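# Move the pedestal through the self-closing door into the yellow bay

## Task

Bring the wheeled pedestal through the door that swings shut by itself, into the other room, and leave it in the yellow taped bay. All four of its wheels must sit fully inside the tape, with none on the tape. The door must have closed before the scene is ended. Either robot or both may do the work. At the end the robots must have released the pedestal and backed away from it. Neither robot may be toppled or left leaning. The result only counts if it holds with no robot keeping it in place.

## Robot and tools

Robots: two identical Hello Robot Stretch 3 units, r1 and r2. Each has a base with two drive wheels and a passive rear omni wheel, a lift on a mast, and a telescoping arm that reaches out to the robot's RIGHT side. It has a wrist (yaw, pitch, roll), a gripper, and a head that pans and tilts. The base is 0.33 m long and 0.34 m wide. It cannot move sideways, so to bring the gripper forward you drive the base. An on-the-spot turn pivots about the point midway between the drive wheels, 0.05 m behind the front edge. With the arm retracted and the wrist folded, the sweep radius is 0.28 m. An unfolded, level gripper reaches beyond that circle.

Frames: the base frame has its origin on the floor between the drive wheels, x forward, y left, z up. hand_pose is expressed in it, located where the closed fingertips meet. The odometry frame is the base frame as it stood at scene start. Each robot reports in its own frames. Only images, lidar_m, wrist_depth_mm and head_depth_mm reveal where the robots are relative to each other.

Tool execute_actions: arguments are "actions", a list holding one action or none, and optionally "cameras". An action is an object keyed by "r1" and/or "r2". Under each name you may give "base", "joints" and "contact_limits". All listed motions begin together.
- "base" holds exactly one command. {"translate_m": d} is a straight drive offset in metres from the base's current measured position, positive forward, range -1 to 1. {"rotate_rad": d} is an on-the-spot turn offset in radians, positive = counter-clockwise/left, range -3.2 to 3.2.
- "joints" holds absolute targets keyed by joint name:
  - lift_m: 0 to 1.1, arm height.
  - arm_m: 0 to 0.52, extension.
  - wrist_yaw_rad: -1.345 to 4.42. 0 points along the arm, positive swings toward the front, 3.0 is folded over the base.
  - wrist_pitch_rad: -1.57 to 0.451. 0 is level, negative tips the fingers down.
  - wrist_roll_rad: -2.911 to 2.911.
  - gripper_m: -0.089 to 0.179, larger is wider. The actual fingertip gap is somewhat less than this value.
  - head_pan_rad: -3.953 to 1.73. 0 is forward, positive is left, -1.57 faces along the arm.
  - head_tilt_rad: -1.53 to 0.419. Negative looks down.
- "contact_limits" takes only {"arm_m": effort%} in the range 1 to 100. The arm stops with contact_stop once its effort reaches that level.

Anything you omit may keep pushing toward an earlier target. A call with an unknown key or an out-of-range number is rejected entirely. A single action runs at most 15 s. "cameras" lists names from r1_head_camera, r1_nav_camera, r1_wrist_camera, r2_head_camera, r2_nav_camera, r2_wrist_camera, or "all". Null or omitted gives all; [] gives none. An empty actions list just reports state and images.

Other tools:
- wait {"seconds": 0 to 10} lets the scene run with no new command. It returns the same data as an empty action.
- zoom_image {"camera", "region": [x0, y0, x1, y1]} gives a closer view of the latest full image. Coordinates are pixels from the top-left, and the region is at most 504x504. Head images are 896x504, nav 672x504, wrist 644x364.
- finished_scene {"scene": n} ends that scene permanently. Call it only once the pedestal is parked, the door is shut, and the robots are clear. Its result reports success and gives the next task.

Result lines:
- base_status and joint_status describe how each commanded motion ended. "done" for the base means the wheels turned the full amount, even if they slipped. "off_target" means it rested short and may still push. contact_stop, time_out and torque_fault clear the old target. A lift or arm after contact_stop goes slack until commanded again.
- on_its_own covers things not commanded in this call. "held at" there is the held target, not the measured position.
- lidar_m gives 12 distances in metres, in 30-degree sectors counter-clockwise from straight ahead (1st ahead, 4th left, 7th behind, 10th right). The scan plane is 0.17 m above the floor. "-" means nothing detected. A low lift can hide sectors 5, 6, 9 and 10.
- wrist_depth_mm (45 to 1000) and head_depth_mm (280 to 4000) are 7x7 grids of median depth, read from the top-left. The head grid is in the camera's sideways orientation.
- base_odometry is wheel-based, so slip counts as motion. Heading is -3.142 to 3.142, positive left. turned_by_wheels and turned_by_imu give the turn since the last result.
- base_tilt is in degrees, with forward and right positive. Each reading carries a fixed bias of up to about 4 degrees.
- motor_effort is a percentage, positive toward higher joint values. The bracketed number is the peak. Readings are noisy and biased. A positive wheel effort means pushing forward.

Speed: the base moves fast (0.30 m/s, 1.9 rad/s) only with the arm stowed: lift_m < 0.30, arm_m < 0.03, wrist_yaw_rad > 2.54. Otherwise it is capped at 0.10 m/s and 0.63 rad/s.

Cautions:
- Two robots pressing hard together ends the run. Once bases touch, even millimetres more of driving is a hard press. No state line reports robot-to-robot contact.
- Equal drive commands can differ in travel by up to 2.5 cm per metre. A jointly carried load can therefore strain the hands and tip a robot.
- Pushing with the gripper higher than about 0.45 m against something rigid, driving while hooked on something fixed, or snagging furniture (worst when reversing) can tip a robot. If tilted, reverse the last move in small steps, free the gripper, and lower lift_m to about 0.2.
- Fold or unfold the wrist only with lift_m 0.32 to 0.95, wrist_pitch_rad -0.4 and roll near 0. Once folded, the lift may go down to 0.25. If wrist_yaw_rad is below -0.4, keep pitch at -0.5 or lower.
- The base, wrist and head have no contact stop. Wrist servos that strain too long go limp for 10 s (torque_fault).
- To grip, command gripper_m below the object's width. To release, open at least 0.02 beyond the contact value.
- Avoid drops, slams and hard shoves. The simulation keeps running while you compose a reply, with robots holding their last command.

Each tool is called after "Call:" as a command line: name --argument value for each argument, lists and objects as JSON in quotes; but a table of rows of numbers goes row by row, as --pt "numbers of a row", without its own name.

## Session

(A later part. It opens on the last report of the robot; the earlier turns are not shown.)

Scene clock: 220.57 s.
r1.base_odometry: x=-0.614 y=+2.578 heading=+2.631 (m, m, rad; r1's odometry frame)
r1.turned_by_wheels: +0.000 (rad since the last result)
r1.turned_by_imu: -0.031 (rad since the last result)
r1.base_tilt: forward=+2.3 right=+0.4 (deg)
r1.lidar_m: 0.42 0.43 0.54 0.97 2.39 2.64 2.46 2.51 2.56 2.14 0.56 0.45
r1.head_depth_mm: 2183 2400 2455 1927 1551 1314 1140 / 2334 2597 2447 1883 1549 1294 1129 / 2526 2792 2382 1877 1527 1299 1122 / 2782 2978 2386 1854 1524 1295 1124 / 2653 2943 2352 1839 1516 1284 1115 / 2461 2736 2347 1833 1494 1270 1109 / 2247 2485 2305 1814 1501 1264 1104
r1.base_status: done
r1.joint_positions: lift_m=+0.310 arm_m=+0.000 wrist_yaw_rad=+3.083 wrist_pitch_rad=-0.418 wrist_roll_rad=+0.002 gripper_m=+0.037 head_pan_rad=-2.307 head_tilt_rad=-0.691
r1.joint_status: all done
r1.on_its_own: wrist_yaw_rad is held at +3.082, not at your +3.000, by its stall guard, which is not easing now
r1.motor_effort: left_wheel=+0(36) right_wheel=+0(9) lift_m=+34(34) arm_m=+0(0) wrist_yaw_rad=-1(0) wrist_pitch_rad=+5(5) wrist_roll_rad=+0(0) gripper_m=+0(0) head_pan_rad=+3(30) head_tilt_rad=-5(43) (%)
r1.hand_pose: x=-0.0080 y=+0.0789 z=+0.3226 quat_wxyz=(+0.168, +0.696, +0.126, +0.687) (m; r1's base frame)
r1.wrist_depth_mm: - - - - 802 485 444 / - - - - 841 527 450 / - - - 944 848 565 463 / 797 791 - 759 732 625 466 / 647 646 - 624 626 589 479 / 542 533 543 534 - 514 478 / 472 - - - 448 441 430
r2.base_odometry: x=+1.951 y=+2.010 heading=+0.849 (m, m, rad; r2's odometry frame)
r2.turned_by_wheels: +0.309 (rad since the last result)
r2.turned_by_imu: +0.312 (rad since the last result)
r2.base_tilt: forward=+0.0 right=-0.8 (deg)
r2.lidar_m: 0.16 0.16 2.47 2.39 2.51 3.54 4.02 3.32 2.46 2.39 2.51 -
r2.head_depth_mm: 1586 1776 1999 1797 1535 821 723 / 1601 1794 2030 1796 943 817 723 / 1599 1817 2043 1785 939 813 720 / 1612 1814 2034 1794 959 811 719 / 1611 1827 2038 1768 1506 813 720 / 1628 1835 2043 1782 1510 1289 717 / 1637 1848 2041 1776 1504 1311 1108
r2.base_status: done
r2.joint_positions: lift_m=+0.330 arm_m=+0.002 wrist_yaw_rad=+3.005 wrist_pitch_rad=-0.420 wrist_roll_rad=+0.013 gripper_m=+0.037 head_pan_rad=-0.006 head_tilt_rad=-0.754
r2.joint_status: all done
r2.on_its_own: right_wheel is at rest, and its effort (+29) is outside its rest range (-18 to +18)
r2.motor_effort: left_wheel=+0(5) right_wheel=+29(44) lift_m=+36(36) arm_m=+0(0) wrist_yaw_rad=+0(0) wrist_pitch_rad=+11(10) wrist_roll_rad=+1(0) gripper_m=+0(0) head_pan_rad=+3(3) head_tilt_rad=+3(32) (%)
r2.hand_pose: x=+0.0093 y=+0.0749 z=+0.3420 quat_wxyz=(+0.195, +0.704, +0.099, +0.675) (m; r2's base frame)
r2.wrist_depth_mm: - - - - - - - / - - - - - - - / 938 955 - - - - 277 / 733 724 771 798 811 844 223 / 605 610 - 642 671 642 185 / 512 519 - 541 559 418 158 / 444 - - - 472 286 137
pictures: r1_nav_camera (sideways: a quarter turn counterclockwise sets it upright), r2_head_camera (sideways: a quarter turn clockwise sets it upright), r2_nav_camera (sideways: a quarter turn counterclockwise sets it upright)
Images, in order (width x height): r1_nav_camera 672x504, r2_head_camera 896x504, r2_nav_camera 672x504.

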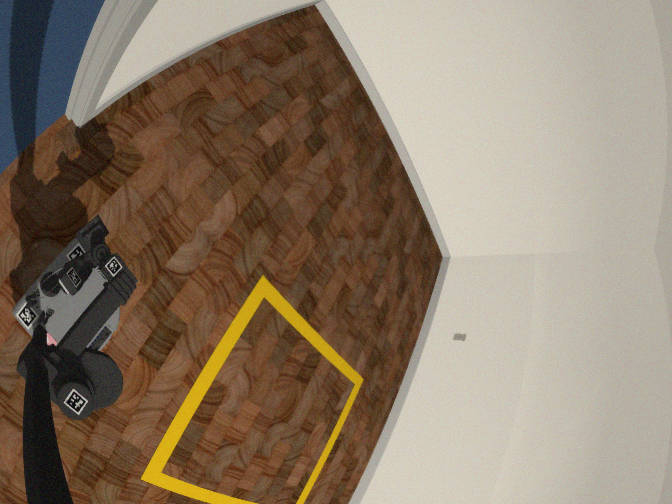

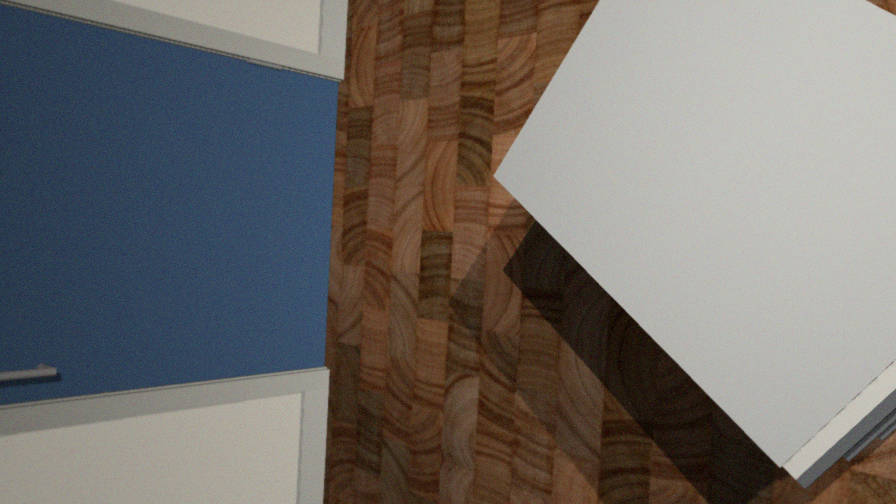

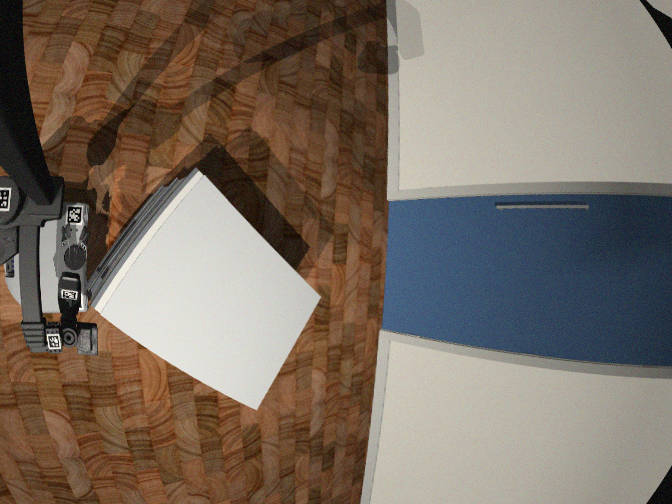

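Call:
execute_actions --actions '[{"r1":{"base":{"rotate_rad":-1.5},"joints":{"wrist_yaw_rad":2.99,"lift_m":0.27,"head_pan_rad":-1.0,"head_tilt_rad":-0.6}}}]' --cameras '[]'

Call:
execute_actions --actions '[{"r1":{"base":{"translate_m":0.17}}}]' --cameras '[]'

Call:
execute_actions --actions '[{"r1":{"base":{"rotate_rad":-1.59},"joints":{"head_pan_rad":-2.6,"head_tilt_rad":-0.8}}}]' --cameras '["r1_nav_camera","r1_head_camera"]'

Scene clock: 236.30 s.
r1.base_odometry: x=-0.614 y=+2.578 heading=+1.132 (m, m, rad; r1's odometry frame)
r1.turned_by_wheels: -1.500 (rad since the last result)
r1.turned_by_imu: -1.473 (rad since the last result)
r1.base_tilt: forward=+2.4 right=+0.5 (deg)
r1.lidar_m: 1.46 0.56 0.44 0.42 0.43 0.54 1.23 2.43 2.59 2.47 2.53 2.49
r1.head_depth_mm: 2017 2206 2454 2131 1657 1361 1165 / 2126 2352 2556 2089 1656 1362 1166 / 2218 2502 2710 2072 1632 1361 1153 / 2383 2616 2802 2052 1620 1348 1152 / 2495 2813 2750 2033 1624 1339 1142 / 2692 3000 2696 1990 1605 1336 1143 / 2565 2771 2727 2002 1589 1327 1138
r1.base_status: done
r1.joint_positions: lift_m=+0.271 arm_m=+0.000 wrist_yaw_rad=+2.991 wrist_pitch_rad=-0.418 wrist_roll_rad=+0.002 gripper_m=+0.037 head_pan_rad=-1.007 head_tilt_rad=-0.605
r1.joint_status: all done
r1.motor_effort: left_wheel=+3(15) right_wheel=-3(8) lift_m=+15(26) arm_m=+0(1) wrist_yaw_rad=-1(2) wrist_pitch_rad=+5(5) wrist_roll_rad=+0(1) gripper_m=+1(1) head_pan_rad=+3(47) head_tilt_rad=+2(15) (%)
r1.hand_pose: x=+0.0124 y=+0.0767 z=+0.2832 quat_wxyz=(+0.199, +0.701, +0.094, +0.678) (m; r1's base frame)
r1.wrist_depth_mm: 378 - 416 429 454 482 454 / 402 - 453 476 501 521 470 / 442 - 492 515 553 581 518 / 484 507 548 577 603 613 567 / 530 544 - 561 562 542 532 / 493 509 - - - 466 456 / 441 - - - 404 404 394
r2.base_odometry: x=+1.951 y=+2.010 heading=+0.849 (m, m, rad; r2's odometry frame)
r2.turned_by_wheels: +0.000 (rad since the last result)
r2.turned_by_imu: +0.000 (rad since the last result)
r2.base_tilt: forward=+0.0 right=-0.9 (deg)
r2.lidar_m: 0.15 0.16 2.46 2.39 2.50 3.52 4.03 3.32 2.46 2.39 2.50 -
r2.head_depth_mm: 1581 1787 2005 1802 1534 818 726 / 1588 1794 2034 1791 944 820 723 / 1610 1806 2034 1797 941 817 720 / 1603 1819 2041 1773 962 812 719 / 1620 1830 2026 1800 1514 813 717 / 1623 1822 2027 1780 1507 1290 716 / 1628 1853 2029 1766 1514 1307 1113
r2.base_status: not commanded
r2.joint_positions: lift_m=+0.330 arm_m=+0.002 wrist_yaw_rad=+3.005 wrist_pitch_rad=-0.420 wrist_roll_rad=+0.013 gripper_m=+0.037 head_pan_rad=-0.006 head_tilt_rad=-0.754
r2.joint_status: not commanded
r2.on_its_own: right_wheel is at rest, and its effort (+30) is outside its rest range (-18 to +18)
r2.motor_effort: left_wheel=+1(1) right_wheel=+30(30) lift_m=+36(36) arm_m=+0(0) wrist_yaw_rad=+0(0) wrist_pitch_rad=+11(11) wrist_roll_rad=+0(0) gripper_m=+0(0) head_pan_rad=+4(3) head_tilt_rad=+2(3) (%)
r2.hand_pose: x=+0.0093 y=+0.0749 z=+0.3420 quat_wxyz=(+0.195, +0.704, +0.099, +0.675) (m; r2's base frame)
r2.wrist_depth_mm: - - - - - - - / - - - - - - - / 904 931 - - - - 275 / 725 741 781 775 814 813 222 / 608 617 - 638 665 641 185 / 511 517 - 537 563 414 158 / 451 - - - 468 288 137
pictures: none
No camera images: the call's "cameras" was empty. Leave "cameras" out to get every camera's image.

Scene clock: 238.30 s.
r1.base_odometry: x=-0.542 y=+2.732 heading=+1.132 (m, m, rad; r1's odometry frame)
r1.turned_by_wheels: +0.000 (rad since the last result)
r1.turned_by_imu: +0.001 (rad since the last result)
r1.base_tilt: forward=+2.5 right=+0.5 (deg)
r1.lidar_m: 1.46 0.50 0.44 0.42 0.44 0.59 1.24 2.60 2.57 2.47 2.54 2.31
r1.head_depth_mm: 2005 2209 2447 2100 1654 1373 1168 / 2116 2335 2555 2093 1643 1365 1168 / 2239 2471 2663 2061 1648 1355 1160 / 2351 2638 2760 2052 1621 1340 1151 / 2494 2826 2779 2037 1618 1338 1143 / 2630 2928 2728 2004 1607 1336 1141 / 2406 2575 2640 1999 1595 1337 1139
r1.base_status: done
r1.joint_positions: lift_m=+0.271 arm_m=+0.000 wrist_yaw_rad=+2.991 wrist_pitch_rad=-0.418 wrist_roll_rad=+0.002 gripper_m=+0.037 head_pan_rad=-1.007 head_tilt_rad=-0.605
r1.joint_status: not commanded
r1.motor_effort: left_wheel=+3(13) right_wheel=-3(8) lift_m=+15(15) arm_m=+0(1) wrist_yaw_rad=+0(1) wrist_pitch_rad=+5(5) wrist_roll_rad=+0(0) gripper_m=+1(1) head_pan_rad=+3(3) head_tilt_rad=+4(3) (%)
r1.hand_pose: x=+0.0124 y=+0.0767 z=+0.2832 quat_wxyz=(+0.199, +0.701, +0.094, +0.678) (m; r1's base frame)
r1.wrist_depth_mm: 376 - 413 433 462 407 423 / 414 - 449 474 495 439 463 / 444 - 499 524 544 484 530 / 485 510 541 585 599 534 584 / 525 551 - 562 575 539 533 / 497 508 - - - 459 462 / 437 - - - 407 406 397
r2.base_odometry: x=+1.951 y=+2.010 heading=+0.849 (m, m, rad; r2's odometry frame)
r2.turned_by_wheels: +0.000 (rad since the last result)
r2.turned_by_imu: +0.000 (rad since the last result)
r2.base_tilt: forward=+0.0 right=-0.9 (deg)
r2.lidar_m: 0.15 0.16 2.46 2.39 2.51 3.55 4.03 3.33 2.46 2.39 2.51 -
r2.head_depth_mm: 1578 1788 1996 1788 1536 820 724 / 1596 1805 2018 1803 940 815 725 / 1598 1805 2046 1802 939 816 719 / 1599 1824 2033 1783 958 816 719 / 1615 1837 2034 1773 1520 813 719 / 1627 1846 2039 1769 1517 1297 720 / 1634 1861 2067 1768 1521 1312 1109
r2.base_status: not commanded
r2.joint_positions: lift_m=+0.330 arm_m=+0.002 wrist_yaw_rad=+3.005 wrist_pitch_rad=-0.420 wrist_roll_rad=+0.013 gripper_m=+0.037 head_pan_rad=-0.006 head_tilt_rad=-0.754
r2.joint_status: not commanded
r2.on_its_own: right_wheel is at rest, and its effort (+30) is outside its rest range (-18 to +18)
r2.motor_effort: left_wheel=+1(1) right_wheel=+30(30) lift_m=+36(36) arm_m=+1(0) wrist_yaw_rad=+0(0) wrist_pitch_rad=+11(11) wrist_roll_rad=+1(0) gripper_m=+0(0) head_pan_rad=+3(3) head_tilt_rad=+2(3) (%)
r2.hand_pose: x=+0.0093 y=+0.0749 z=+0.3420 quat_wxyz=(+0.195, +0.704, +0.099, +0.675) (m; r2's base frame)
r2.wrist_depth_mm: - - - - - - - / - - - - - - - / 934 931 - - - - 277 / 727 727 781 795 817 846 223 / 600 602 - 644 668 644 184 / 516 515 - 539 560 415 158 / 454 - - - 469 286 137
pictures: none
No camera images: the call's "cameras" was empty. Leave "cameras" out to get every camera's image.

Scene clock: 240.67 s.
r1.base_odometry: x=-0.542 y=+2.732 heading=-0.458 (m, m, rad; r1's odometry frame)
r1.turned_by_wheels: -1.590 (rad since the last result)
r1.turned_by_imu: -1.562 (rad since the last result)
r1.base_tilt: forward=+2.4 right=+0.5 (deg)
r1.lidar_m: 2.46 2.54 2.33 1.58 0.51 0.44 0.43 0.44 0.58 1.18 2.59 2.59
r1.head_depth_mm: 341 385 440 518 627 793 1007 / 358 407 472 560 690 898 1103 / 378 433 507 612 766 1030 1139 / 401 462 546 671 862 1171 1142 / 425 495 594 743 991 1204 1129 / 454 533 651 833 1166 1224 1095 / 486 580 722 897 1132 1218 1077
r1.base_status: done
r1.joint_positions: lift_m=+0.271 arm_m=+0.000 wrist_yaw_rad=+2.991 wrist_pitch_rad=-0.418 wrist_roll_rad=+0.002 gripper_m=+0.037 head_pan_rad=-2.593 head_tilt_rad=-0.791
r1.joint_status: all done
r1.motor_effort: left_wheel=+3(14) right_wheel=-3(9) lift_m=+15(15) arm_m=+0(0) wrist_yaw_rad=+0(0) wrist_pitch_rad=+5(5) wrist_roll_rad=+1(0) gripper_m=+1(1) head_pan_rad=-4(47) head_tilt_rad=-6(25) (%)
r1.hand_pose: x=+0.0124 y=+0.0767 z=+0.2832 quat_wxyz=(+0.199, +0.701, +0.094, +0.678) (m; r1's base frame)
r1.wrist_depth_mm: 543 - - - - - - / 545 - - - - - - / 529 - 886 882 846 850 797 / 517 656 686 688 675 654 645 / 478 576 - 564 567 531 544 / 461 504 - - - 465 454 / 430 - - - 402 396 398
r2.base_odometry: x=+1.951 y=+2.010 heading=+0.849 (m, m, rad; r2's odometry frame)
r2.turned_by_wheels: +0.000 (rad since the last result)
r2.turned_by_imu: +0.000 (rad since the last result)
r2.base_tilt: forward=+0.0 right=-0.8 (deg)
r2.lidar_m: 0.15 0.16 2.46 2.39 2.51 3.54 4.03 3.32 2.45 2.39 2.50 -
r2.head_depth_mm: 1583 1769 2007 1785 1533 819 724 / 1594 1806 2032 1802 945 818 721 / 1605 1818 2025 1788 939 817 720 / 1610 1810 2035 1788 958 814 722 / 1611 1829 2042 1785 1513 814 722 / 1622 1840 2030 1770 1517 1285 718 / 1639 1846 2043 1765 1514 1311 1111
r2.base_status: not commanded
r2.joint_positions: lift_m=+0.330 arm_m=+0.002 wrist_yaw_rad=+3.005 wrist_pitch_rad=-0.420 wrist_roll_rad=+0.013 gripper_m=+0.037 head_pan_rad=-0.006 head_tilt_rad=-0.754
r2.joint_status: not commanded
r2.on_its_own: right_wheel is at rest, and its effort (+29) is outside its rest range (-18 to +18)
r2.motor_effort: left_wheel=+1(1) right_wheel=+29(30) lift_m=+36(35) arm_m=+0(0) wrist_yaw_rad=+1(0) wrist_pitch_rad=+11(11) wrist_roll_rad=+0(1) gripper_m=+0(0) head_pan_rad=+3(3) head_tilt_rad=+2(2) (%)
r2.hand_pose: x=+0.0093 y=+0.0749 z=+0.3420 quat_wxyz=(+0.195, +0.704, +0.099, +0.675) (m; r2's base frame)
r2.wrist_depth_mm: - - - - - - - / - - - - - - - / 922 943 - - - - 277 / 719 733 788 788 803 833 223 / 601 606 - 645 670 635 185 / 518 520 - 545 554 415 158 / 447 - - - 470 286 137
pictures: r1_head_camera (sideways: a quarter turn clockwise sets it upright), r1_nav_camera (sideways: a quarter turn counterclockwise sets it upright)
Images, in order (width x height): r1_head_camera 896x504, r1_nav_camera 672x504.

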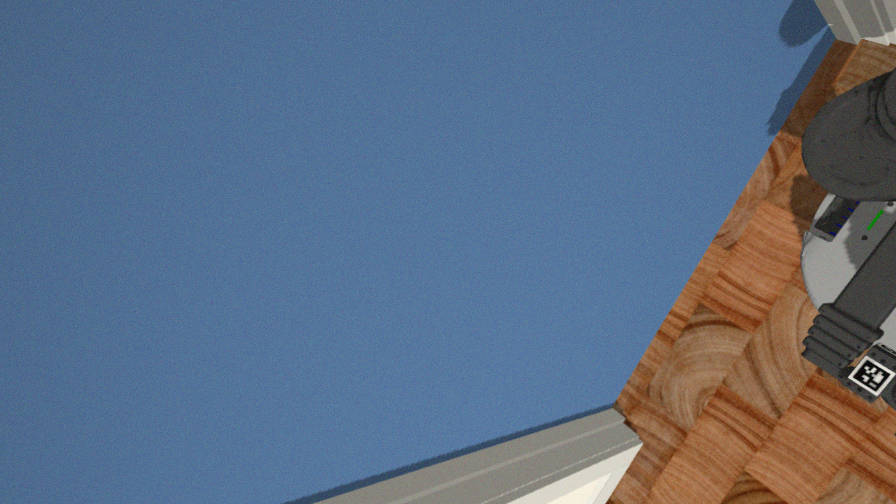

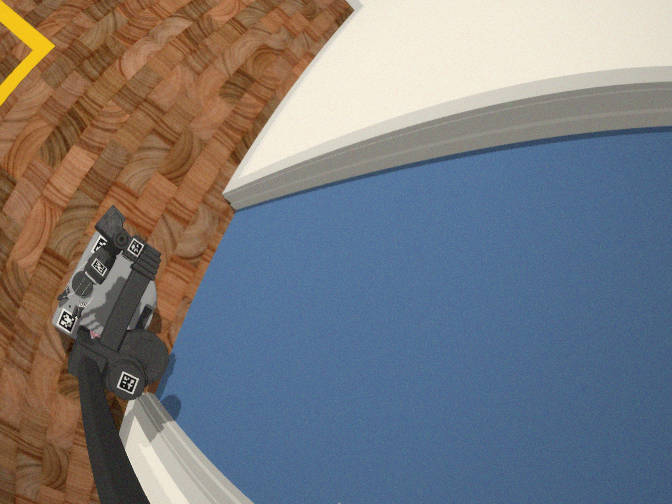

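Call:
execute_actions --actions '[{"r1":{"joints":{"lift_m":0.315}}}]' --cameras '[]'

Call:
execute_actions --actions '[{"r1":{"base":{"translate_m":-0.35}}}]' --cameras '["r1_nav_camera","r1_head_camera","r2_nav_camera"]'

Scene clock: 248.80 s.
r1.base_odometry: x=-0.542 y=+2.732 heading=-0.458 (m, m, rad; r1's odometry frame)
r1.turned_by_wheels: +0.000 (rad since the last result)
r1.turned_by_imu: +0.001 (rad since the last result)
r1.base_tilt: forward=+2.5 right=+0.5 (deg)
r1.lidar_m: 2.46 2.53 2.32 1.58 0.51 0.44 0.42 0.44 0.58 1.18 2.59 2.59
r1.head_depth_mm: 341 385 441 517 628 792 1009 / 359 407 471 560 689 897 1112 / 378 433 506 609 766 1033 1137 / 400 462 547 670 863 1173 1143 / 425 496 596 743 988 1207 1137 / 454 535 651 835 1159 1224 1097 / 486 579 719 895 1137 1216 1075
r1.base_status: not commanded
r1.joint_positions: lift_m=+0.314 arm_m=+0.000 wrist_yaw_rad=+2.991 wrist_pitch_rad=-0.418 wrist_roll_rad=+0.002 gripper_m=+0.037 head_pan_rad=-2.593 head_tilt_rad=-0.791
r1.joint_status: all done
r1.motor_effort: left_wheel=+4(3) right_wheel=-3(3) lift_m=+51(52) arm_m=+0(0) wrist_yaw_rad=-1(0) wrist_pitch_rad=+5(5) wrist_roll_rad=+0(0) gripper_m=+0(1) head_pan_rad=-4(4) head_tilt_rad=-4(5) (%)
r1.hand_pose: x=+0.0124 y=+0.0767 z=+0.3270 quat_wxyz=(+0.199, +0.701, +0.094, +0.678) (m; r1's base frame)
r1.wrist_depth_mm: 540 - - - - - - / 545 - - - - - - / 528 - - 964 950 915 878 / 521 662 796 752 738 720 725 / 497 620 - 624 630 590 595 / 468 541 - 542 - 512 503 / 449 494 - - 451 448 438
r2.base_odometry: x=+1.951 y=+2.010 heading=+0.849 (m, m, rad; r2's odometry frame)
r2.turned_by_wheels: +0.000 (rad since the last result)
r2.turned_by_imu: +0.000 (rad since the last result)
r2.base_tilt: forward=+0.0 right=-0.8 (deg)
r2.lidar_m: 0.16 0.16 2.46 2.39 2.51 3.55 4.04 3.31 2.46 2.39 2.51 -
r2.head_depth_mm: 1585 1772 1993 1801 1522 819 725 / 1583 1799 2036 1791 941 817 723 / 1611 1802 2032 1799 940 813 721 / 1610 1818 2046 1790 960 814 720 / 1622 1847 2051 1789 1511 811 719 / 1627 1858 2039 1776 1513 1292 719 / 1632 1847 2036 1781 1514 1318 1110
r2.base_status: not commanded
r2.joint_positions: lift_m=+0.330 arm_m=+0.002 wrist_yaw_rad=+3.005 wrist_pitch_rad=-0.420 wrist_roll_rad=+0.013 gripper_m=+0.037 head_pan_rad=-0.006 head_tilt_rad=-0.754
r2.joint_status: not commanded
r2.on_its_own: right_wheel is at rest, and its effort (+29) is outside its rest range (-18 to +18)
r2.motor_effort: left_wheel=+0(1) right_wheel=+29(30) lift_m=+36(36) arm_m=+0(0) wrist_yaw_rad=+0(1) wrist_pitch_rad=+11(11) wrist_roll_rad=+0(0) gripper_m=+0(0) head_pan_rad=+4(4) head_tilt_rad=+2(3) (%)
r2.hand_pose: x=+0.0093 y=+0.0749 z=+0.3420 quat_wxyz=(+0.195, +0.704, +0.099, +0.675) (m; r2's base frame)
r2.wrist_depth_mm: - - - - - - - / - - - - - - - / 943 930 - - - - 279 / 734 731 759 800 801 833 223 / 601 612 - 644 666 646 185 / 515 517 - 553 567 410 158 / 455 - - - 474 286 137
pictures: none
No camera images: the call's "cameras" was empty. Leave "cameras" out to get every camera's image.

Scene clock: 253.27 s.
r1.base_odometry: x=-0.855 y=+2.887 heading=-0.458 (m, m, rad; r1's odometry frame)
r1.turned_by_wheels: +0.000 (rad since the last result)
r1.turned_by_imu: +0.000 (rad since the last result)
r1.base_tilt: forward=+2.4 right=+0.5 (deg)
r1.lidar_m: 2.81 2.88 2.32 0.26 0.26 0.34 0.27 0.27 0.29 0.46 2.60 2.95
r1.head_depth_mm: - - 288 329 419 576 941 / - - 292 339 436 610 822 / - - 296 350 453 643 894 / - - 300 362 474 684 952 / - - 304 374 495 729 - / - - 309 387 517 779 1096 / - - 317 401 542 838 1076
r1.base_status: translate_m off_target (by the wheels' count: -0.3498 of -0.3500)
r1.joint_positions: lift_m=+0.314 arm_m=+0.000 wrist_yaw_rad=+2.990 wrist_pitch_rad=-0.418 wrist_roll_rad=+0.002 gripper_m=+0.037 head_pan_rad=-2.594 head_tilt_rad=-0.794
r1.joint_status: not commanded
r1.on_its_own: left_wheel is at rest, and its effort (-22) is outside its rest range (-18 to +18); right_wheel is at rest, and its effort (-26) is outside its rest range (-18 to +18)
r1.motor_effort: left_wheel=-22(52) right_wheel=-26(42) lift_m=+48(51) arm_m=+0(0) wrist_yaw_rad=-1(1) wrist_pitch_rad=+5(5) wrist_roll_rad=+0(0) gripper_m=+1(1) head_pan_rad=-3(4) head_tilt_rad=-2(6) (%)
r1.hand_pose: x=+0.0126 y=+0.0767 z=+0.3271 quat_wxyz=(+0.199, +0.701, +0.094, +0.678) (m; r1's base frame)
r1.wrist_depth_mm: - - 272 - - - - / - - 290 - - - - / - - 326 947 944 942 873 / 815 789 359 745 742 726 722 / 653 640 - 622 634 604 586 / 544 549 - 544 - 516 497 / 478 496 - - 448 442 444
r2.base_odometry: x=+1.951 y=+2.010 heading=+0.849 (m, m, rad; r2's odometry frame)
r2.turned_by_wheels: +0.000 (rad since the last result)
r2.turned_by_imu: +0.000 (rad since the last result)
r2.base_tilt: forward=+0.1 right=-0.9 (deg)
r2.lidar_m: 0.15 0.16 2.46 2.39 2.51 3.55 4.03 3.30 2.46 2.39 2.51 -
r2.head_depth_mm: 1565 1776 1999 1798 1524 819 726 / 1521 1742 1999 1793 942 819 722 / 1487 1687 1968 1781 938 818 722 / 1447 1642 1889 1790 960 813 719 / 1414 1603 1826 1797 1517 811 719 / 1392 1724 2043 1777 1514 1286 717 / 1633 1843 2054 1781 1508 1309 1108
r2.base_status: not commanded
r2.joint_positions: lift_m=+0.330 arm_m=+0.002 wrist_yaw_rad=+3.005 wrist_pitch_rad=-0.420 wrist_roll_rad=+0.013 gripper_m=+0.037 head_pan_rad=-0.006 head_tilt_rad=-0.754
r2.joint_status: not commanded
r2.on_its_own: right_wheel is at rest, and its effort (+30) is outside its rest range (-18 to +18)
r2.motor_effort: left_wheel=+1(1) right_wheel=+30(30) lift_m=+36(36) arm_m=+0(0) wrist_yaw_rad=+0(0) wrist_pitch_rad=+11(11) wrist_roll_rad=+0(0) gripper_m=+0(0) head_pan_rad=+4(3) head_tilt_rad=+2(2) (%)
r2.hand_pose: x=+0.0093 y=+0.0749 z=+0.3420 quat_wxyz=(+0.195, +0.704, +0.099, +0.675) (m; r2's base frame)
r2.wrist_depth_mm: - - - - - - - / - - - - - - - / 938 929 - - - - 277 / 714 736 762 782 813 832 223 / 608 609 - 641 671 641 185 / 513 524 - 539 562 414 158 / 453 - - - 472 287 137
pictures: r1_head_camera (sideways: a quarter turn clockwise sets it upright), r1_nav_camera (sideways: a quarter turn counterclockwise sets it upright), r2_nav_camera (sideways: a quarter turn counterclockwise sets it upright)
Images, in order (width x height): r1_head_camera 896x504, r1_nav_camera 672x504, r2_nav_camera 672x504.

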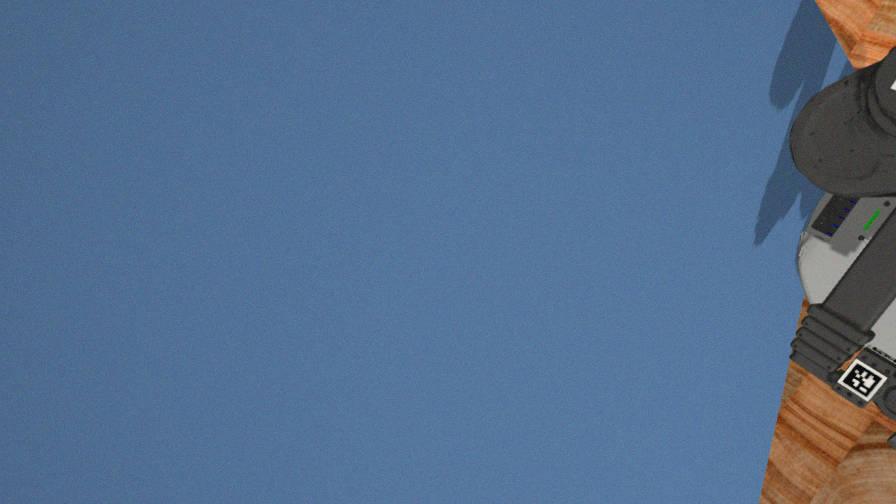

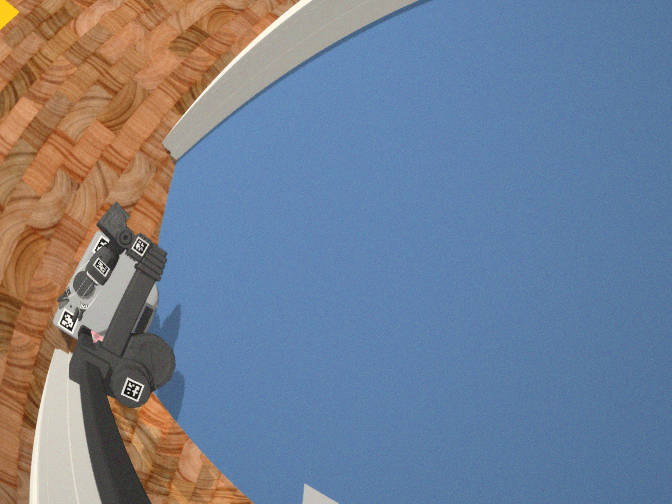

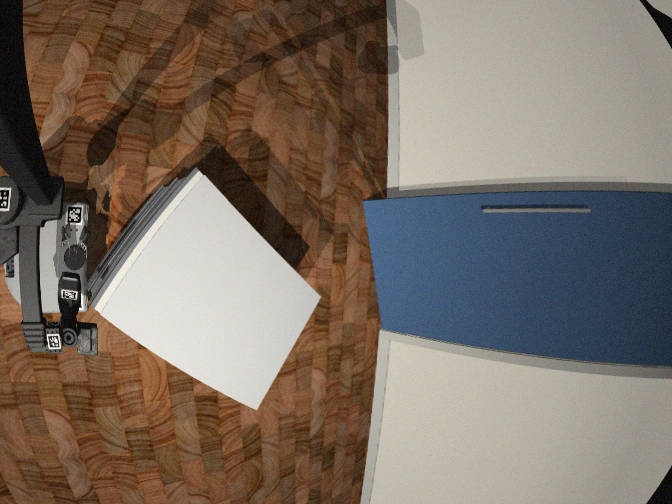

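Call:
execute_actions --actions '[{"r1":{"base":{"translate_m":-0.45}}}]' --cameras '["r1_nav_camera","r2_nav_camera"]'

Scene clock: 259.43 s.
r1.base_odometry: x=-1.259 y=+3.086 heading=-0.458 (m, m, rad; r1's odometry frame)
r1.turned_by_wheels: +0.000 (rad since the last result)
r1.turned_by_imu: -0.002 (rad since the last result)
r1.base_tilt: forward=+2.5 right=+0.5 (deg)
r1.lidar_m: 3.23 0.41 0.43 1.11 2.24 2.99 0.31 0.24 0.24 0.25 0.38 3.40
r1.head_depth_mm: - 291 1218 1406 1445 1263 1105 / - - 312 415 1435 1251 1148 / - - 300 370 510 1198 1142 / - - 291 343 459 690 1008 / - - - 321 419 597 - / - - - 306 385 532 770 / - - - 296 355 478 723
r1.base_status: done
r1.joint_positions: lift_m=+0.314 arm_m=+0.000 wrist_yaw_rad=+2.990 wrist_pitch_rad=-0.418 wrist_roll_rad=+0.002 gripper_m=+0.037 head_pan_rad=-2.594 head_tilt_rad=-0.794
r1.joint_status: not commanded
r1.motor_effort: left_wheel=-14(33) right_wheel=-10(38) lift_m=+48(48) arm_m=-1(0) wrist_yaw_rad=+0(1) wrist_pitch_rad=+5(5) wrist_roll_rad=+0(0) gripper_m=+1(0) head_pan_rad=-3(4) head_tilt_rad=-3(4) (%)
r1.hand_pose: x=+0.0126 y=+0.0767 z=+0.3271 quat_wxyz=(+0.199, +0.701, +0.094, +0.678) (m; r1's base frame)
r1.wrist_depth_mm: - - - - 690 447 332 / - - - - 733 461 361 / - - - 973 761 470 402 / 812 787 772 743 719 477 456 / 652 636 - 623 639 513 565 / 556 539 - 544 - 517 508 / 480 499 - - 452 445 436
r2.base_odometry: x=+1.951 y=+2.010 heading=+0.849 (m, m, rad; r2's odometry frame)
r2.turned_by_wheels: +0.000 (rad since the last result)
r2.turned_by_imu: +0.001 (rad since the last result)
r2.base_tilt: forward=+0.0 right=-0.8 (deg)
r2.lidar_m: 0.15 0.16 2.46 2.39 2.51 3.52 4.04 3.33 2.47 2.39 2.51 -
r2.head_depth_mm: 1524 1782 1990 1797 1530 817 724 / 1327 1560 1902 1811 941 820 724 / 1169 1350 1610 1758 941 815 720 / 1038 1180 1382 1636 957 815 719 / 3574 2638 1663 1675 1521 815 721 / 1591 1769 2031 1735 1502 1291 718 / 1629 1859 2035 1781 1516 1309 1104
r2.base_status: not commanded
r2.joint_positions: lift_m=+0.330 arm_m=+0.002 wrist_yaw_rad=+3.005 wrist_pitch_rad=-0.420 wrist_roll_rad=+0.013 gripper_m=+0.037 head_pan_rad=-0.006 head_tilt_rad=-0.754
r2.joint_status: not commanded
r2.on_its_own: right_wheel is at rest, and its effort (+30) is outside its rest range (-18 to +18)
r2.motor_effort: left_wheel=+0(1) right_wheel=+30(29) lift_m=+36(36) arm_m=+0(1) wrist_yaw_rad=+0(0) wrist_pitch_rad=+11(11) wrist_roll_rad=+0(1) gripper_m=+0(0) head_pan_rad=+3(3) head_tilt_rad=+2(3) (%)
r2.hand_pose: x=+0.0093 y=+0.0749 z=+0.3420 quat_wxyz=(+0.195, +0.704, +0.099, +0.675) (m; r2's base frame)
r2.wrist_depth_mm: - - - - - - - / - - - - - - - / 928 934 - - - - 278 / 740 754 766 778 803 844 222 / 599 599 - 648 668 632 185 / 510 515 - 547 562 418 159 / 454 - - - 472 288 137
pictures: r1_nav_camera (sideways: a quarter turn counterclockwise sets it upright), r2_nav_camera (sideways: a quarter turn counterclockwise sets it upright)
Images, in order (width x height): r1_nav_camera 672x504, r2_nav_camera 672x504.

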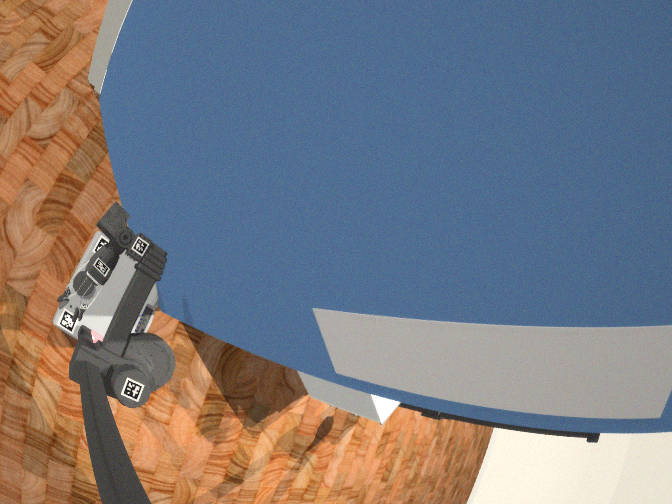

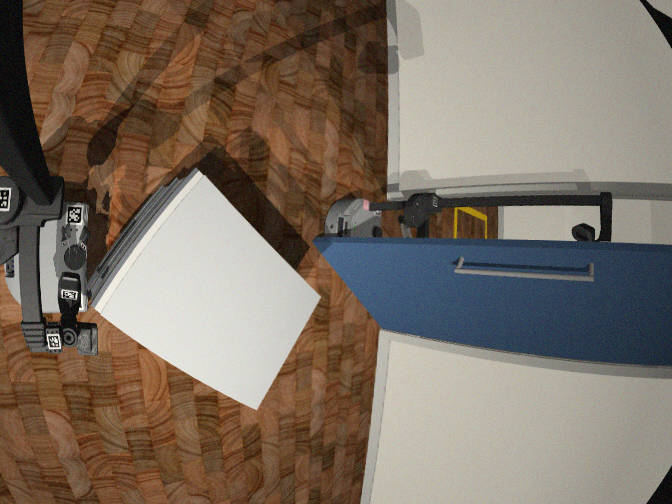

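Call:
execute_actions --actions '[{"r1":{"base":{"rotate_rad":0.85}}}]' --cameras '["r1_nav_camera","r2_nav_camera"]'

Scene clock: 265.63 s.
r1.base_odometry: x=-1.259 y=+3.086 heading=+0.392 (m, m, rad; r1's odometry frame)
r1.turned_by_wheels: +0.849 (rad since the last result)
r1.turned_by_imu: +0.829 (rad since the last result)
r1.base_tilt: forward=+2.4 right=+0.5 (deg)
r1.lidar_m: 0.41 0.68 2.18 2.54 1.09 0.30 0.27 0.28 0.34 0.71 3.23 0.46
r1.head_depth_mm: - - 287 322 397 516 733 / - - 295 343 429 572 729 / - - 303 367 466 641 870 / - 285 320 393 513 729 1001 / - 295 340 425 567 846 - / - 301 364 463 633 1005 1100 / 285 318 391 507 717 1152 1078
r1.base_status: done
r1.joint_positions: lift_m=+0.314 arm_m=+0.000 wrist_yaw_rad=+2.990 wrist_pitch_rad=-0.418 wrist_roll_rad=+0.002 gripper_m=+0.037 head_pan_rad=-2.594 head_tilt_rad=-0.794
r1.joint_status: not commanded
r1.on_its_own: left_wheel is at rest, and its effort (-34) is outside its rest range (-18 to +18)
r1.motor_effort: left_wheel=-34(40) right_wheel=-2(14) lift_m=+48(48) arm_m=+0(1) wrist_yaw_rad=+1(1) wrist_pitch_rad=+5(5) wrist_roll_rad=+0(0) gripper_m=+1(1) head_pan_rad=-4(3) head_tilt_rad=-4(3) (%)
r1.hand_pose: x=+0.0126 y=+0.0767 z=+0.3271 quat_wxyz=(+0.199, +0.701, +0.094, +0.678) (m; r1's base frame)
r1.wrist_depth_mm: - - - - - - - / - - - - - - - / - - - 957 964 940 919 / 804 811 771 747 747 712 713 / 653 649 - 616 637 595 596 / 547 538 - 542 - 517 494 / 485 503 - - 450 448 446
r2.base_odometry: x=+1.951 y=+2.010 heading=+0.849 (m, m, rad; r2's odometry frame)
r2.turned_by_wheels: +0.000 (rad since the last result)
r2.turned_by_imu: +0.000 (rad since the last result)
r2.base_tilt: forward=+0.0 right=-0.8 (deg)
r2.lidar_m: 0.15 0.16 2.46 2.39 2.51 3.53 4.04 3.31 2.47 2.39 2.50 -
r2.head_depth_mm: 1523 1766 2017 1797 1531 818 725 / 1289 1536 1866 1811 944 819 722 / 1112 1297 1541 1756 940 813 722 / 998 1123 1333 1627 962 816 720 / 3435 2556 1644 1692 1509 810 719 / 1662 1864 2038 1762 1513 1291 718 / 1622 1850 2069 1768 1506 1309 1104
r2.base_status: not commanded
r2.joint_positions: lift_m=+0.330 arm_m=+0.002 wrist_yaw_rad=+3.005 wrist_pitch_rad=-0.420 wrist_roll_rad=+0.013 gripper_m=+0.037 head_pan_rad=-0.006 head_tilt_rad=-0.754
r2.joint_status: not commanded
r2.on_its_own: right_wheel is at rest, and its effort (+29) is outside its rest range (-18 to +18)
r2.motor_effort: left_wheel=+1(1) right_wheel=+29(30) lift_m=+36(36) arm_m=+0(1) wrist_yaw_rad=+0(0) wrist_pitch_rad=+11(11) wrist_roll_rad=+0(0) gripper_m=+0(0) head_pan_rad=+3(3) head_tilt_rad=+2(2) (%)
r2.hand_pose: x=+0.0093 y=+0.0749 z=+0.3420 quat_wxyz=(+0.195, +0.704, +0.099, +0.675) (m; r2's base frame)
r2.wrist_depth_mm: - - - - - - - / - - - - - - - / 915 937 - - - - 278 / 745 752 764 790 794 843 223 / 607 608 - 647 665 647 185 / 514 517 - 538 559 411 158 / 453 - - - 466 285 137
pictures: r1_nav_camera (sideways: a quarter turn counterclockwise sets it upright), r2_nav_camera (sideways: a quarter turn counterclockwise sets it upright)
Images, in order (width x height): r1_nav_camera 672x504, r2_nav_camera 672x504.

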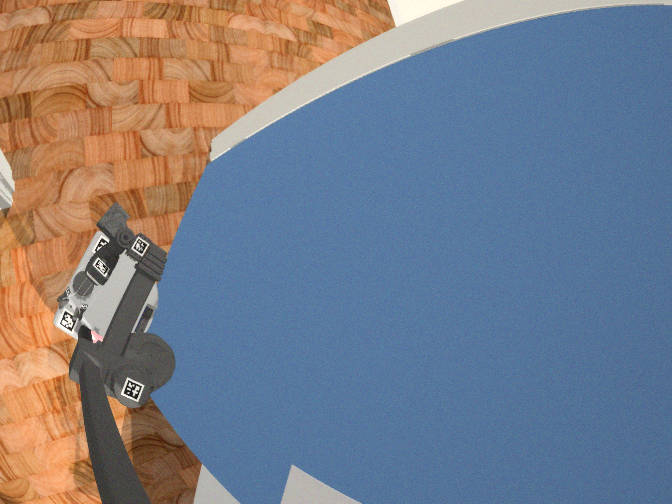

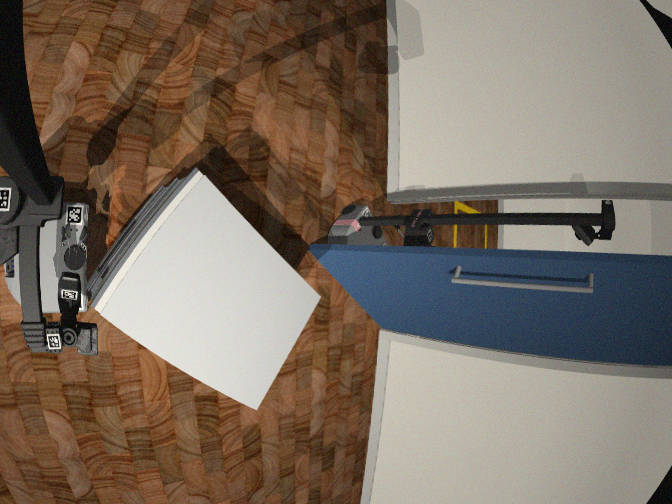

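Call:
execute_actions --actions '[{"r1":{"base":{"translate_m":-0.35}}}]' --cameras '["r1_nav_camera","r2_nav_camera"]'

Scene clock: 272.43 s.
r1.base_odometry: x=-1.582 y=+2.952 heading=+0.391 (m, m, rad; r1's odometry frame)
r1.turned_by_wheels: +0.000 (rad since the last result)
r1.turned_by_imu: -0.001 (rad since the last result)
r1.base_tilt: forward=+2.5 right=+0.6 (deg)
r1.lidar_m: 0.75 1.17 2.43 2.84 0.52 0.49 0.28 0.26 0.26 0.32 0.73 3.47
r1.head_depth_mm: - - 296 359 485 1223 1105 / - - 297 354 474 712 1139 / - - 295 348 463 686 997 / - - 292 343 452 665 947 / - - 288 337 442 643 - / - - 288 331 433 622 980 / - - - 325 423 602 1025
r1.base_status: done
r1.joint_positions: lift_m=+0.314 arm_m=+0.000 wrist_yaw_rad=+2.990 wrist_pitch_rad=-0.418 wrist_roll_rad=+0.002 gripper_m=+0.037 head_pan_rad=-2.594 head_tilt_rad=-0.794
r1.joint_status: not commanded
r1.motor_effort: left_wheel=-14(35) right_wheel=-6(24) lift_m=+48(48) arm_m=+0(0) wrist_yaw_rad=-1(0) wrist_pitch_rad=+5(5) wrist_roll_rad=+0(0) gripper_m=+1(0) head_pan_rad=-4(3) head_tilt_rad=-4(3) (%)
r1.hand_pose: x=+0.0126 y=+0.0767 z=+0.3271 quat_wxyz=(+0.199, +0.701, +0.094, +0.678) (m; r1's base frame)
r1.wrist_depth_mm: 606 - - - - - - / 614 - - - - - - / 562 - - 959 961 931 900 / 538 765 768 760 752 732 714 / 510 635 - 618 634 614 594 / 515 538 - 537 - 512 492 / 482 498 - - 449 443 438
r2.base_odometry: x=+1.951 y=+2.010 heading=+0.849 (m, m, rad; r2's odometry frame)
r2.turned_by_wheels: +0.000 (rad since the last result)
r2.turned_by_imu: +0.001 (rad since the last result)
r2.base_tilt: forward=+0.0 right=-0.9 (deg)
r2.lidar_m: 0.15 0.16 2.46 2.39 2.51 3.53 4.04 3.29 2.45 2.39 2.49 -
r2.head_depth_mm: 1571 1270 1192 1717 1533 818 725 / 3811 2765 1395 1545 940 817 722 / 3317 2598 1203 1567 941 816 721 / 3855 2808 2111 1661 961 815 722 / 3842 2805 2163 1784 1518 813 719 / 1704 1869 2025 1780 1510 1288 720 / 1636 1860 2049 1779 1499 1314 1103
r2.base_status: not commanded
r2.joint_positions: lift_m=+0.330 arm_m=+0.002 wrist_yaw_rad=+3.005 wrist_pitch_rad=-0.420 wrist_roll_rad=+0.013 gripper_m=+0.037 head_pan_rad=-0.006 head_tilt_rad=-0.754
r2.joint_status: not commanded
r2.on_its_own: right_wheel is at rest, and its effort (+29) is outside its rest range (-18 to +18)
r2.motor_effort: left_wheel=+1(1) right_wheel=+29(30) lift_m=+36(36) arm_m=+0(0) wrist_yaw_rad=+0(0) wrist_pitch_rad=+11(11) wrist_roll_rad=+0(0) gripper_m=+0(0) head_pan_rad=+3(3) head_tilt_rad=+2(2) (%)
r2.hand_pose: x=+0.0093 y=+0.0749 z=+0.3420 quat_wxyz=(+0.195, +0.704, +0.099, +0.675) (m; r2's base frame)
r2.wrist_depth_mm: - - - - - - - / - - - - - - - / 932 958 - - - - 277 / 723 745 766 793 821 831 223 / 600 614 - 648 656 640 184 / 514 513 - 541 564 410 159 / 448 - - - 469 286 137
pictures: r1_nav_camera (sideways: a quarter turn counterclockwise sets it upright), r2_nav_camera (sideways: a quarter turn counterclockwise sets it upright)
Images, in order (width x height): r1_nav_camera 672x504, r2_nav_camera 672x504.

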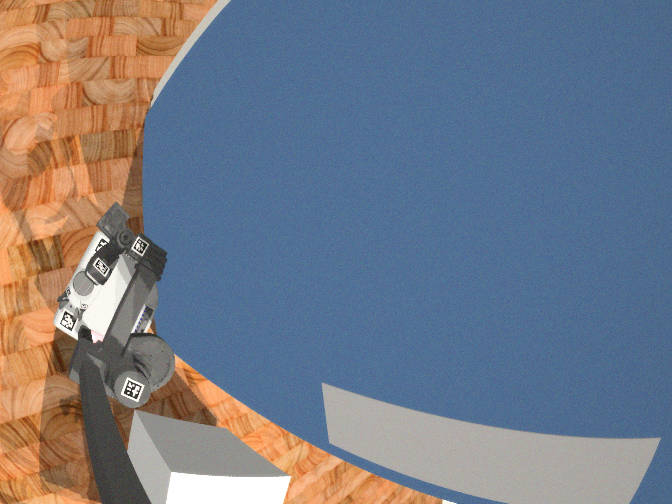

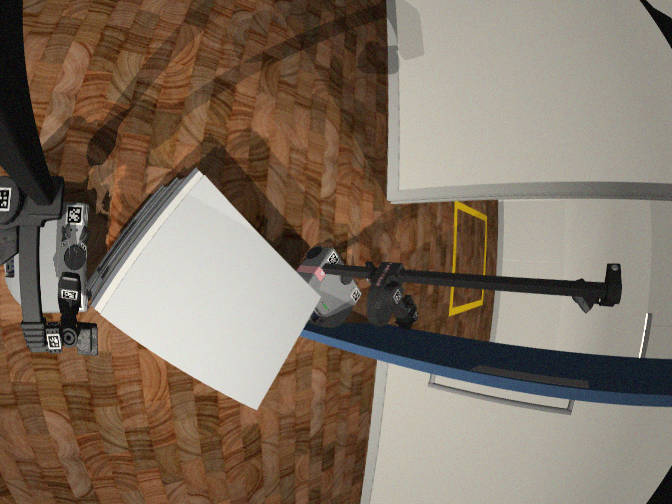

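Call:
execute_actions --actions '[{"r1":{"base":{"rotate_rad":0.72}}}]' --cameras '[]'

Call:
execute_actions --actions '[{"r1":{"base":{"translate_m":-0.3}}}]' --cameras '["r1_nav_camera","r2_nav_camera","r2_head_camera"]'

Scene clock: 277.30 s.
r1.base_odometry: x=-1.582 y=+2.952 heading=+1.111 (m, m, rad; r1's odometry frame)
r1.turned_by_wheels: +0.720 (rad since the last result)
r1.turned_by_imu: +0.705 (rad since the last result)
r1.base_tilt: forward=+2.4 right=+0.6 (deg)
r1.lidar_m: 1.82 2.49 3.25 0.49 0.38 0.28 0.28 0.29 0.41 3.47 0.75 0.75
r1.head_depth_mm: - - 289 326 391 488 648 / - - 303 356 435 562 690 / - 290 326 393 493 660 879 / - 303 358 438 567 797 1074 / 291 329 395 495 666 1006 - / 305 360 442 570 809 1178 1101 / 330 398 500 669 1046 1216 1074
r1.base_status: done
r1.joint_positions: lift_m=+0.314 arm_m=+0.000 wrist_yaw_rad=+2.990 wrist_pitch_rad=-0.418 wrist_roll_rad=+0.002 gripper_m=+0.037 head_pan_rad=-2.594 head_tilt_rad=-0.794
r1.joint_status: not commanded
r1.on_its_own: left_wheel is at rest, and its effort (-20) is outside its rest range (-18 to +18)
r1.motor_effort: left_wheel=-20(33) right_wheel=-3(9) lift_m=+48(48) arm_m=+0(0) wrist_yaw_rad=+0(0) wrist_pitch_rad=+5(5) wrist_roll_rad=+0(0) gripper_m=+1(1) head_pan_rad=-4(3) head_tilt_rad=-5(2) (%)
r1.hand_pose: x=+0.0126 y=+0.0767 z=+0.3271 quat_wxyz=(+0.199, +0.701, +0.094, +0.678) (m; r1's base frame)
r1.wrist_depth_mm: - - 503 749 - - - / - - 547 800 - - - / - - 596 871 965 917 917 / 802 777 656 759 745 726 728 / 488 647 - 623 635 591 592 / 355 547 - 540 - 512 506 / 344 471 - - 458 448 442
r2.base_odometry: x=+1.951 y=+2.010 heading=+0.849 (m, m, rad; r2's odometry frame)
r2.turned_by_wheels: +0.000 (rad since the last result)
r2.turned_by_imu: +0.000 (rad since the last result)
r2.base_tilt: forward=+0.0 right=-0.8 (deg)
r2.lidar_m: 0.15 0.16 2.46 2.39 2.50 3.54 4.03 3.31 2.46 2.39 2.50 -
r2.head_depth_mm: 1569 1359 1221 1421 1492 822 725 / 3472 2683 1258 1582 944 818 722 / 3910 2791 1480 1535 939 816 720 / 3766 2754 2152 1745 958 815 717 / 3757 2761 2155 1799 1517 813 720 / 1692 1869 2042 1784 1519 1290 717 / 1641 1849 2047 1775 1514 1308 1107
r2.base_status: not commanded
r2.joint_positions: lift_m=+0.330 arm_m=+0.002 wrist_yaw_rad=+3.005 wrist_pitch_rad=-0.420 wrist_roll_rad=+0.013 gripper_m=+0.037 head_pan_rad=-0.006 head_tilt_rad=-0.754
r2.joint_status: not commanded
r2.on_its_own: right_wheel is at rest, and its effort (+30) is outside its rest range (-18 to +18)
r2.motor_effort: left_wheel=+1(1) right_wheel=+30(30) lift_m=+36(35) arm_m=-1(1) wrist_yaw_rad=+0(0) wrist_pitch_rad=+11(11) wrist_roll_rad=+1(0) gripper_m=+0(0) head_pan_rad=+3(4) head_tilt_rad=+3(2) (%)
r2.hand_pose: x=+0.0093 y=+0.0749 z=+0.3420 quat_wxyz=(+0.195, +0.704, +0.099, +0.675) (m; r2's base frame)
r2.wrist_depth_mm: - - - - - - - / - - - - - - - / 912 950 - - - - 276 / 723 750 760 773 821 839 222 / 600 612 - 633 671 640 186 / 509 512 - 539 562 414 158 / 447 - - - 470 287 137
pictures: none
No camera images: the call's "cameras" was empty. Leave "cameras" out to get every camera's image.

Scene clock: 285.23 s.
r1.base_odometry: x=-1.668 y=+2.780 heading=+1.074 (m, m, rad; r1's odometry frame)
r1.turned_by_wheels: -0.037 (rad since the last result)
r1.turned_by_imu: +0.027 (rad since the last result)
r1.base_tilt: forward=+2.3 right=+0.5 (deg)
r1.lidar_m: 2.03 2.64 0.58 0.49 0.69 0.30 0.27 0.28 0.33 3.50 0.93 0.86
r1.head_depth_mm: - - 287 322 400 524 753 / - - 295 342 429 577 742 / - - 301 364 465 644 873 / - - 317 389 508 726 1006 / - 292 335 418 559 837 - / - 299 357 453 620 979 1101 / - 310 381 493 697 1150 1078
r1.base_status: translate_m time_out (by the wheels' count: -0.1919 of -0.3000)
r1.joint_positions: lift_m=+0.315 arm_m=+0.000 wrist_yaw_rad=+2.990 wrist_pitch_rad=-0.418 wrist_roll_rad=+0.002 gripper_m=+0.037 head_pan_rad=-2.595 head_tilt_rad=-0.796
r1.joint_status: not commanded
r1.motor_effort: left_wheel=-10(100) right_wheel=-7(92) lift_m=+45(48) arm_m=+0(0) wrist_yaw_rad=+1(3) wrist_pitch_rad=+5(5) wrist_roll_rad=+0(0) gripper_m=+1(1) head_pan_rad=-3(4) head_tilt_rad=-2(4) (%)
r1.hand_pose: x=+0.0126 y=+0.0767 z=+0.3272 quat_wxyz=(+0.199, +0.701, +0.094, +0.678) (m; r1's base frame)
r1.wrist_depth_mm: - - 561 515 - - - / - - 619 565 - - - / - - 687 619 909 929 894 / 805 789 733 694 744 734 733 / 645 640 - 616 629 600 594 / 550 547 - 540 - 516 500 / 417 492 - - 452 444 438
r2.base_odometry: x=+1.951 y=+2.010 heading=+0.849 (m, m, rad; r2's odometry frame)
r2.turned_by_wheels: +0.000 (rad since the last result)
r2.turned_by_imu: +0.001 (rad since the last result)
r2.base_tilt: forward=+0.1 right=-0.9 (deg)
r2.lidar_m: 0.15 0.16 2.46 2.39 2.51 3.55 4.03 3.31 2.47 2.39 2.50 -
r2.head_depth_mm: 3308 1461 1219 1580 1532 817 723 / 3833 2800 1463 1503 946 817 724 / 3821 2781 2175 1703 941 815 723 / 3833 2779 2180 1785 960 817 721 / 3759 2768 2174 1792 1514 808 719 / 1687 1872 2036 1788 1520 1289 717 / 1634 1844 2051 1779 1508 1321 1110
r2.base_status: not commanded
r2.joint_positions: lift_m=+0.330 arm_m=+0.002 wrist_yaw_rad=+3.005 wrist_pitch_rad=-0.420 wrist_roll_rad=+0.013 gripper_m=+0.037 head_pan_rad=-0.006 head_tilt_rad=-0.754
r2.joint_status: not commanded
r2.on_its_own: right_wheel is at rest, and its effort (+30) is outside its rest range (-18 to +18)
r2.motor_effort: left_wheel=+1(1) right_wheel=+30(29) lift_m=+36(36) arm_m=+0(0) wrist_yaw_rad=+0(1) wrist_pitch_rad=+11(11) wrist_roll_rad=+0(1) gripper_m=+0(0) head_pan_rad=+3(3) head_tilt_rad=+2(2) (%)
r2.hand_pose: x=+0.0093 y=+0.0749 z=+0.3420 quat_wxyz=(+0.195, +0.704, +0.099, +0.675) (m; r2's base frame)
r2.wrist_depth_mm: - - - - - - - / - - - - - - - / 950 942 - - - - 278 / 730 741 775 793 802 808 223 / 608 607 - 652 675 644 185 / 506 528 - 541 567 413 158 / 447 - - - 476 285 136
pictures: r1_nav_camera (sideways: a quarter turn counterclockwise sets it upright), r2_head_camera (sideways: a quarter turn clockwise sets it upright), r2_nav_camera (sideways: a quarter turn counterclockwise sets it upright)
Images, in order (width x height): r1_nav_camera 672x504, r2_head_camera 896x504, r2_nav_camera 672x504.

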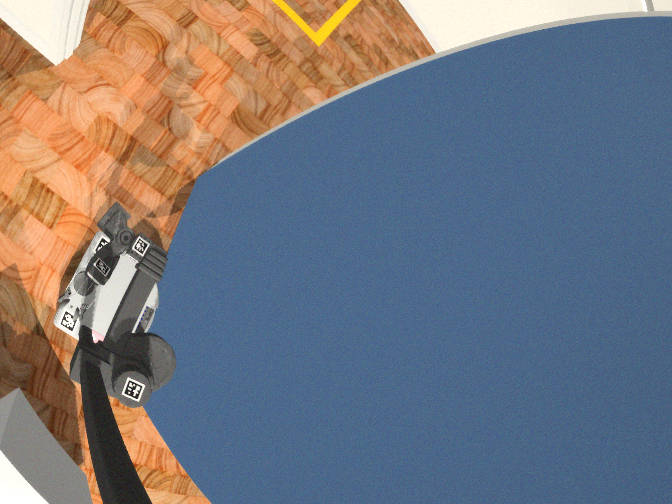

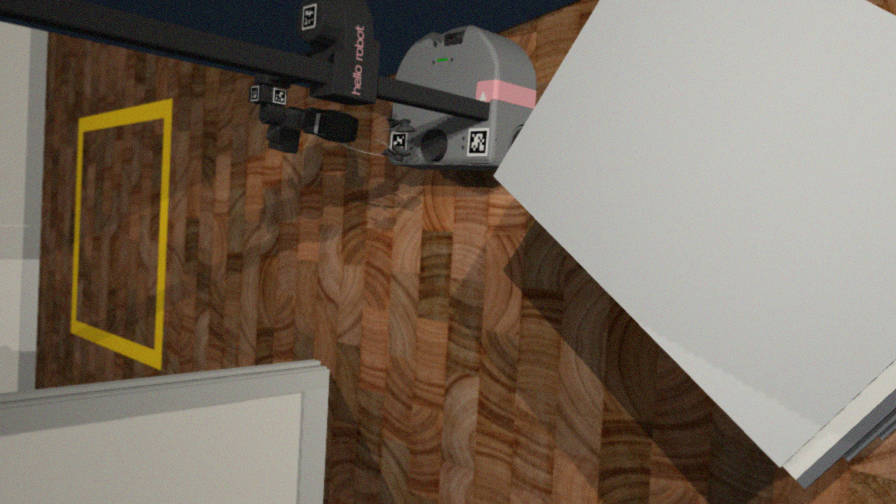

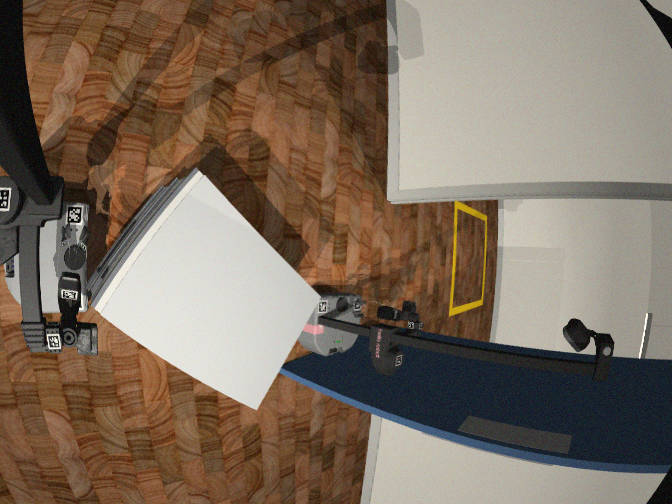

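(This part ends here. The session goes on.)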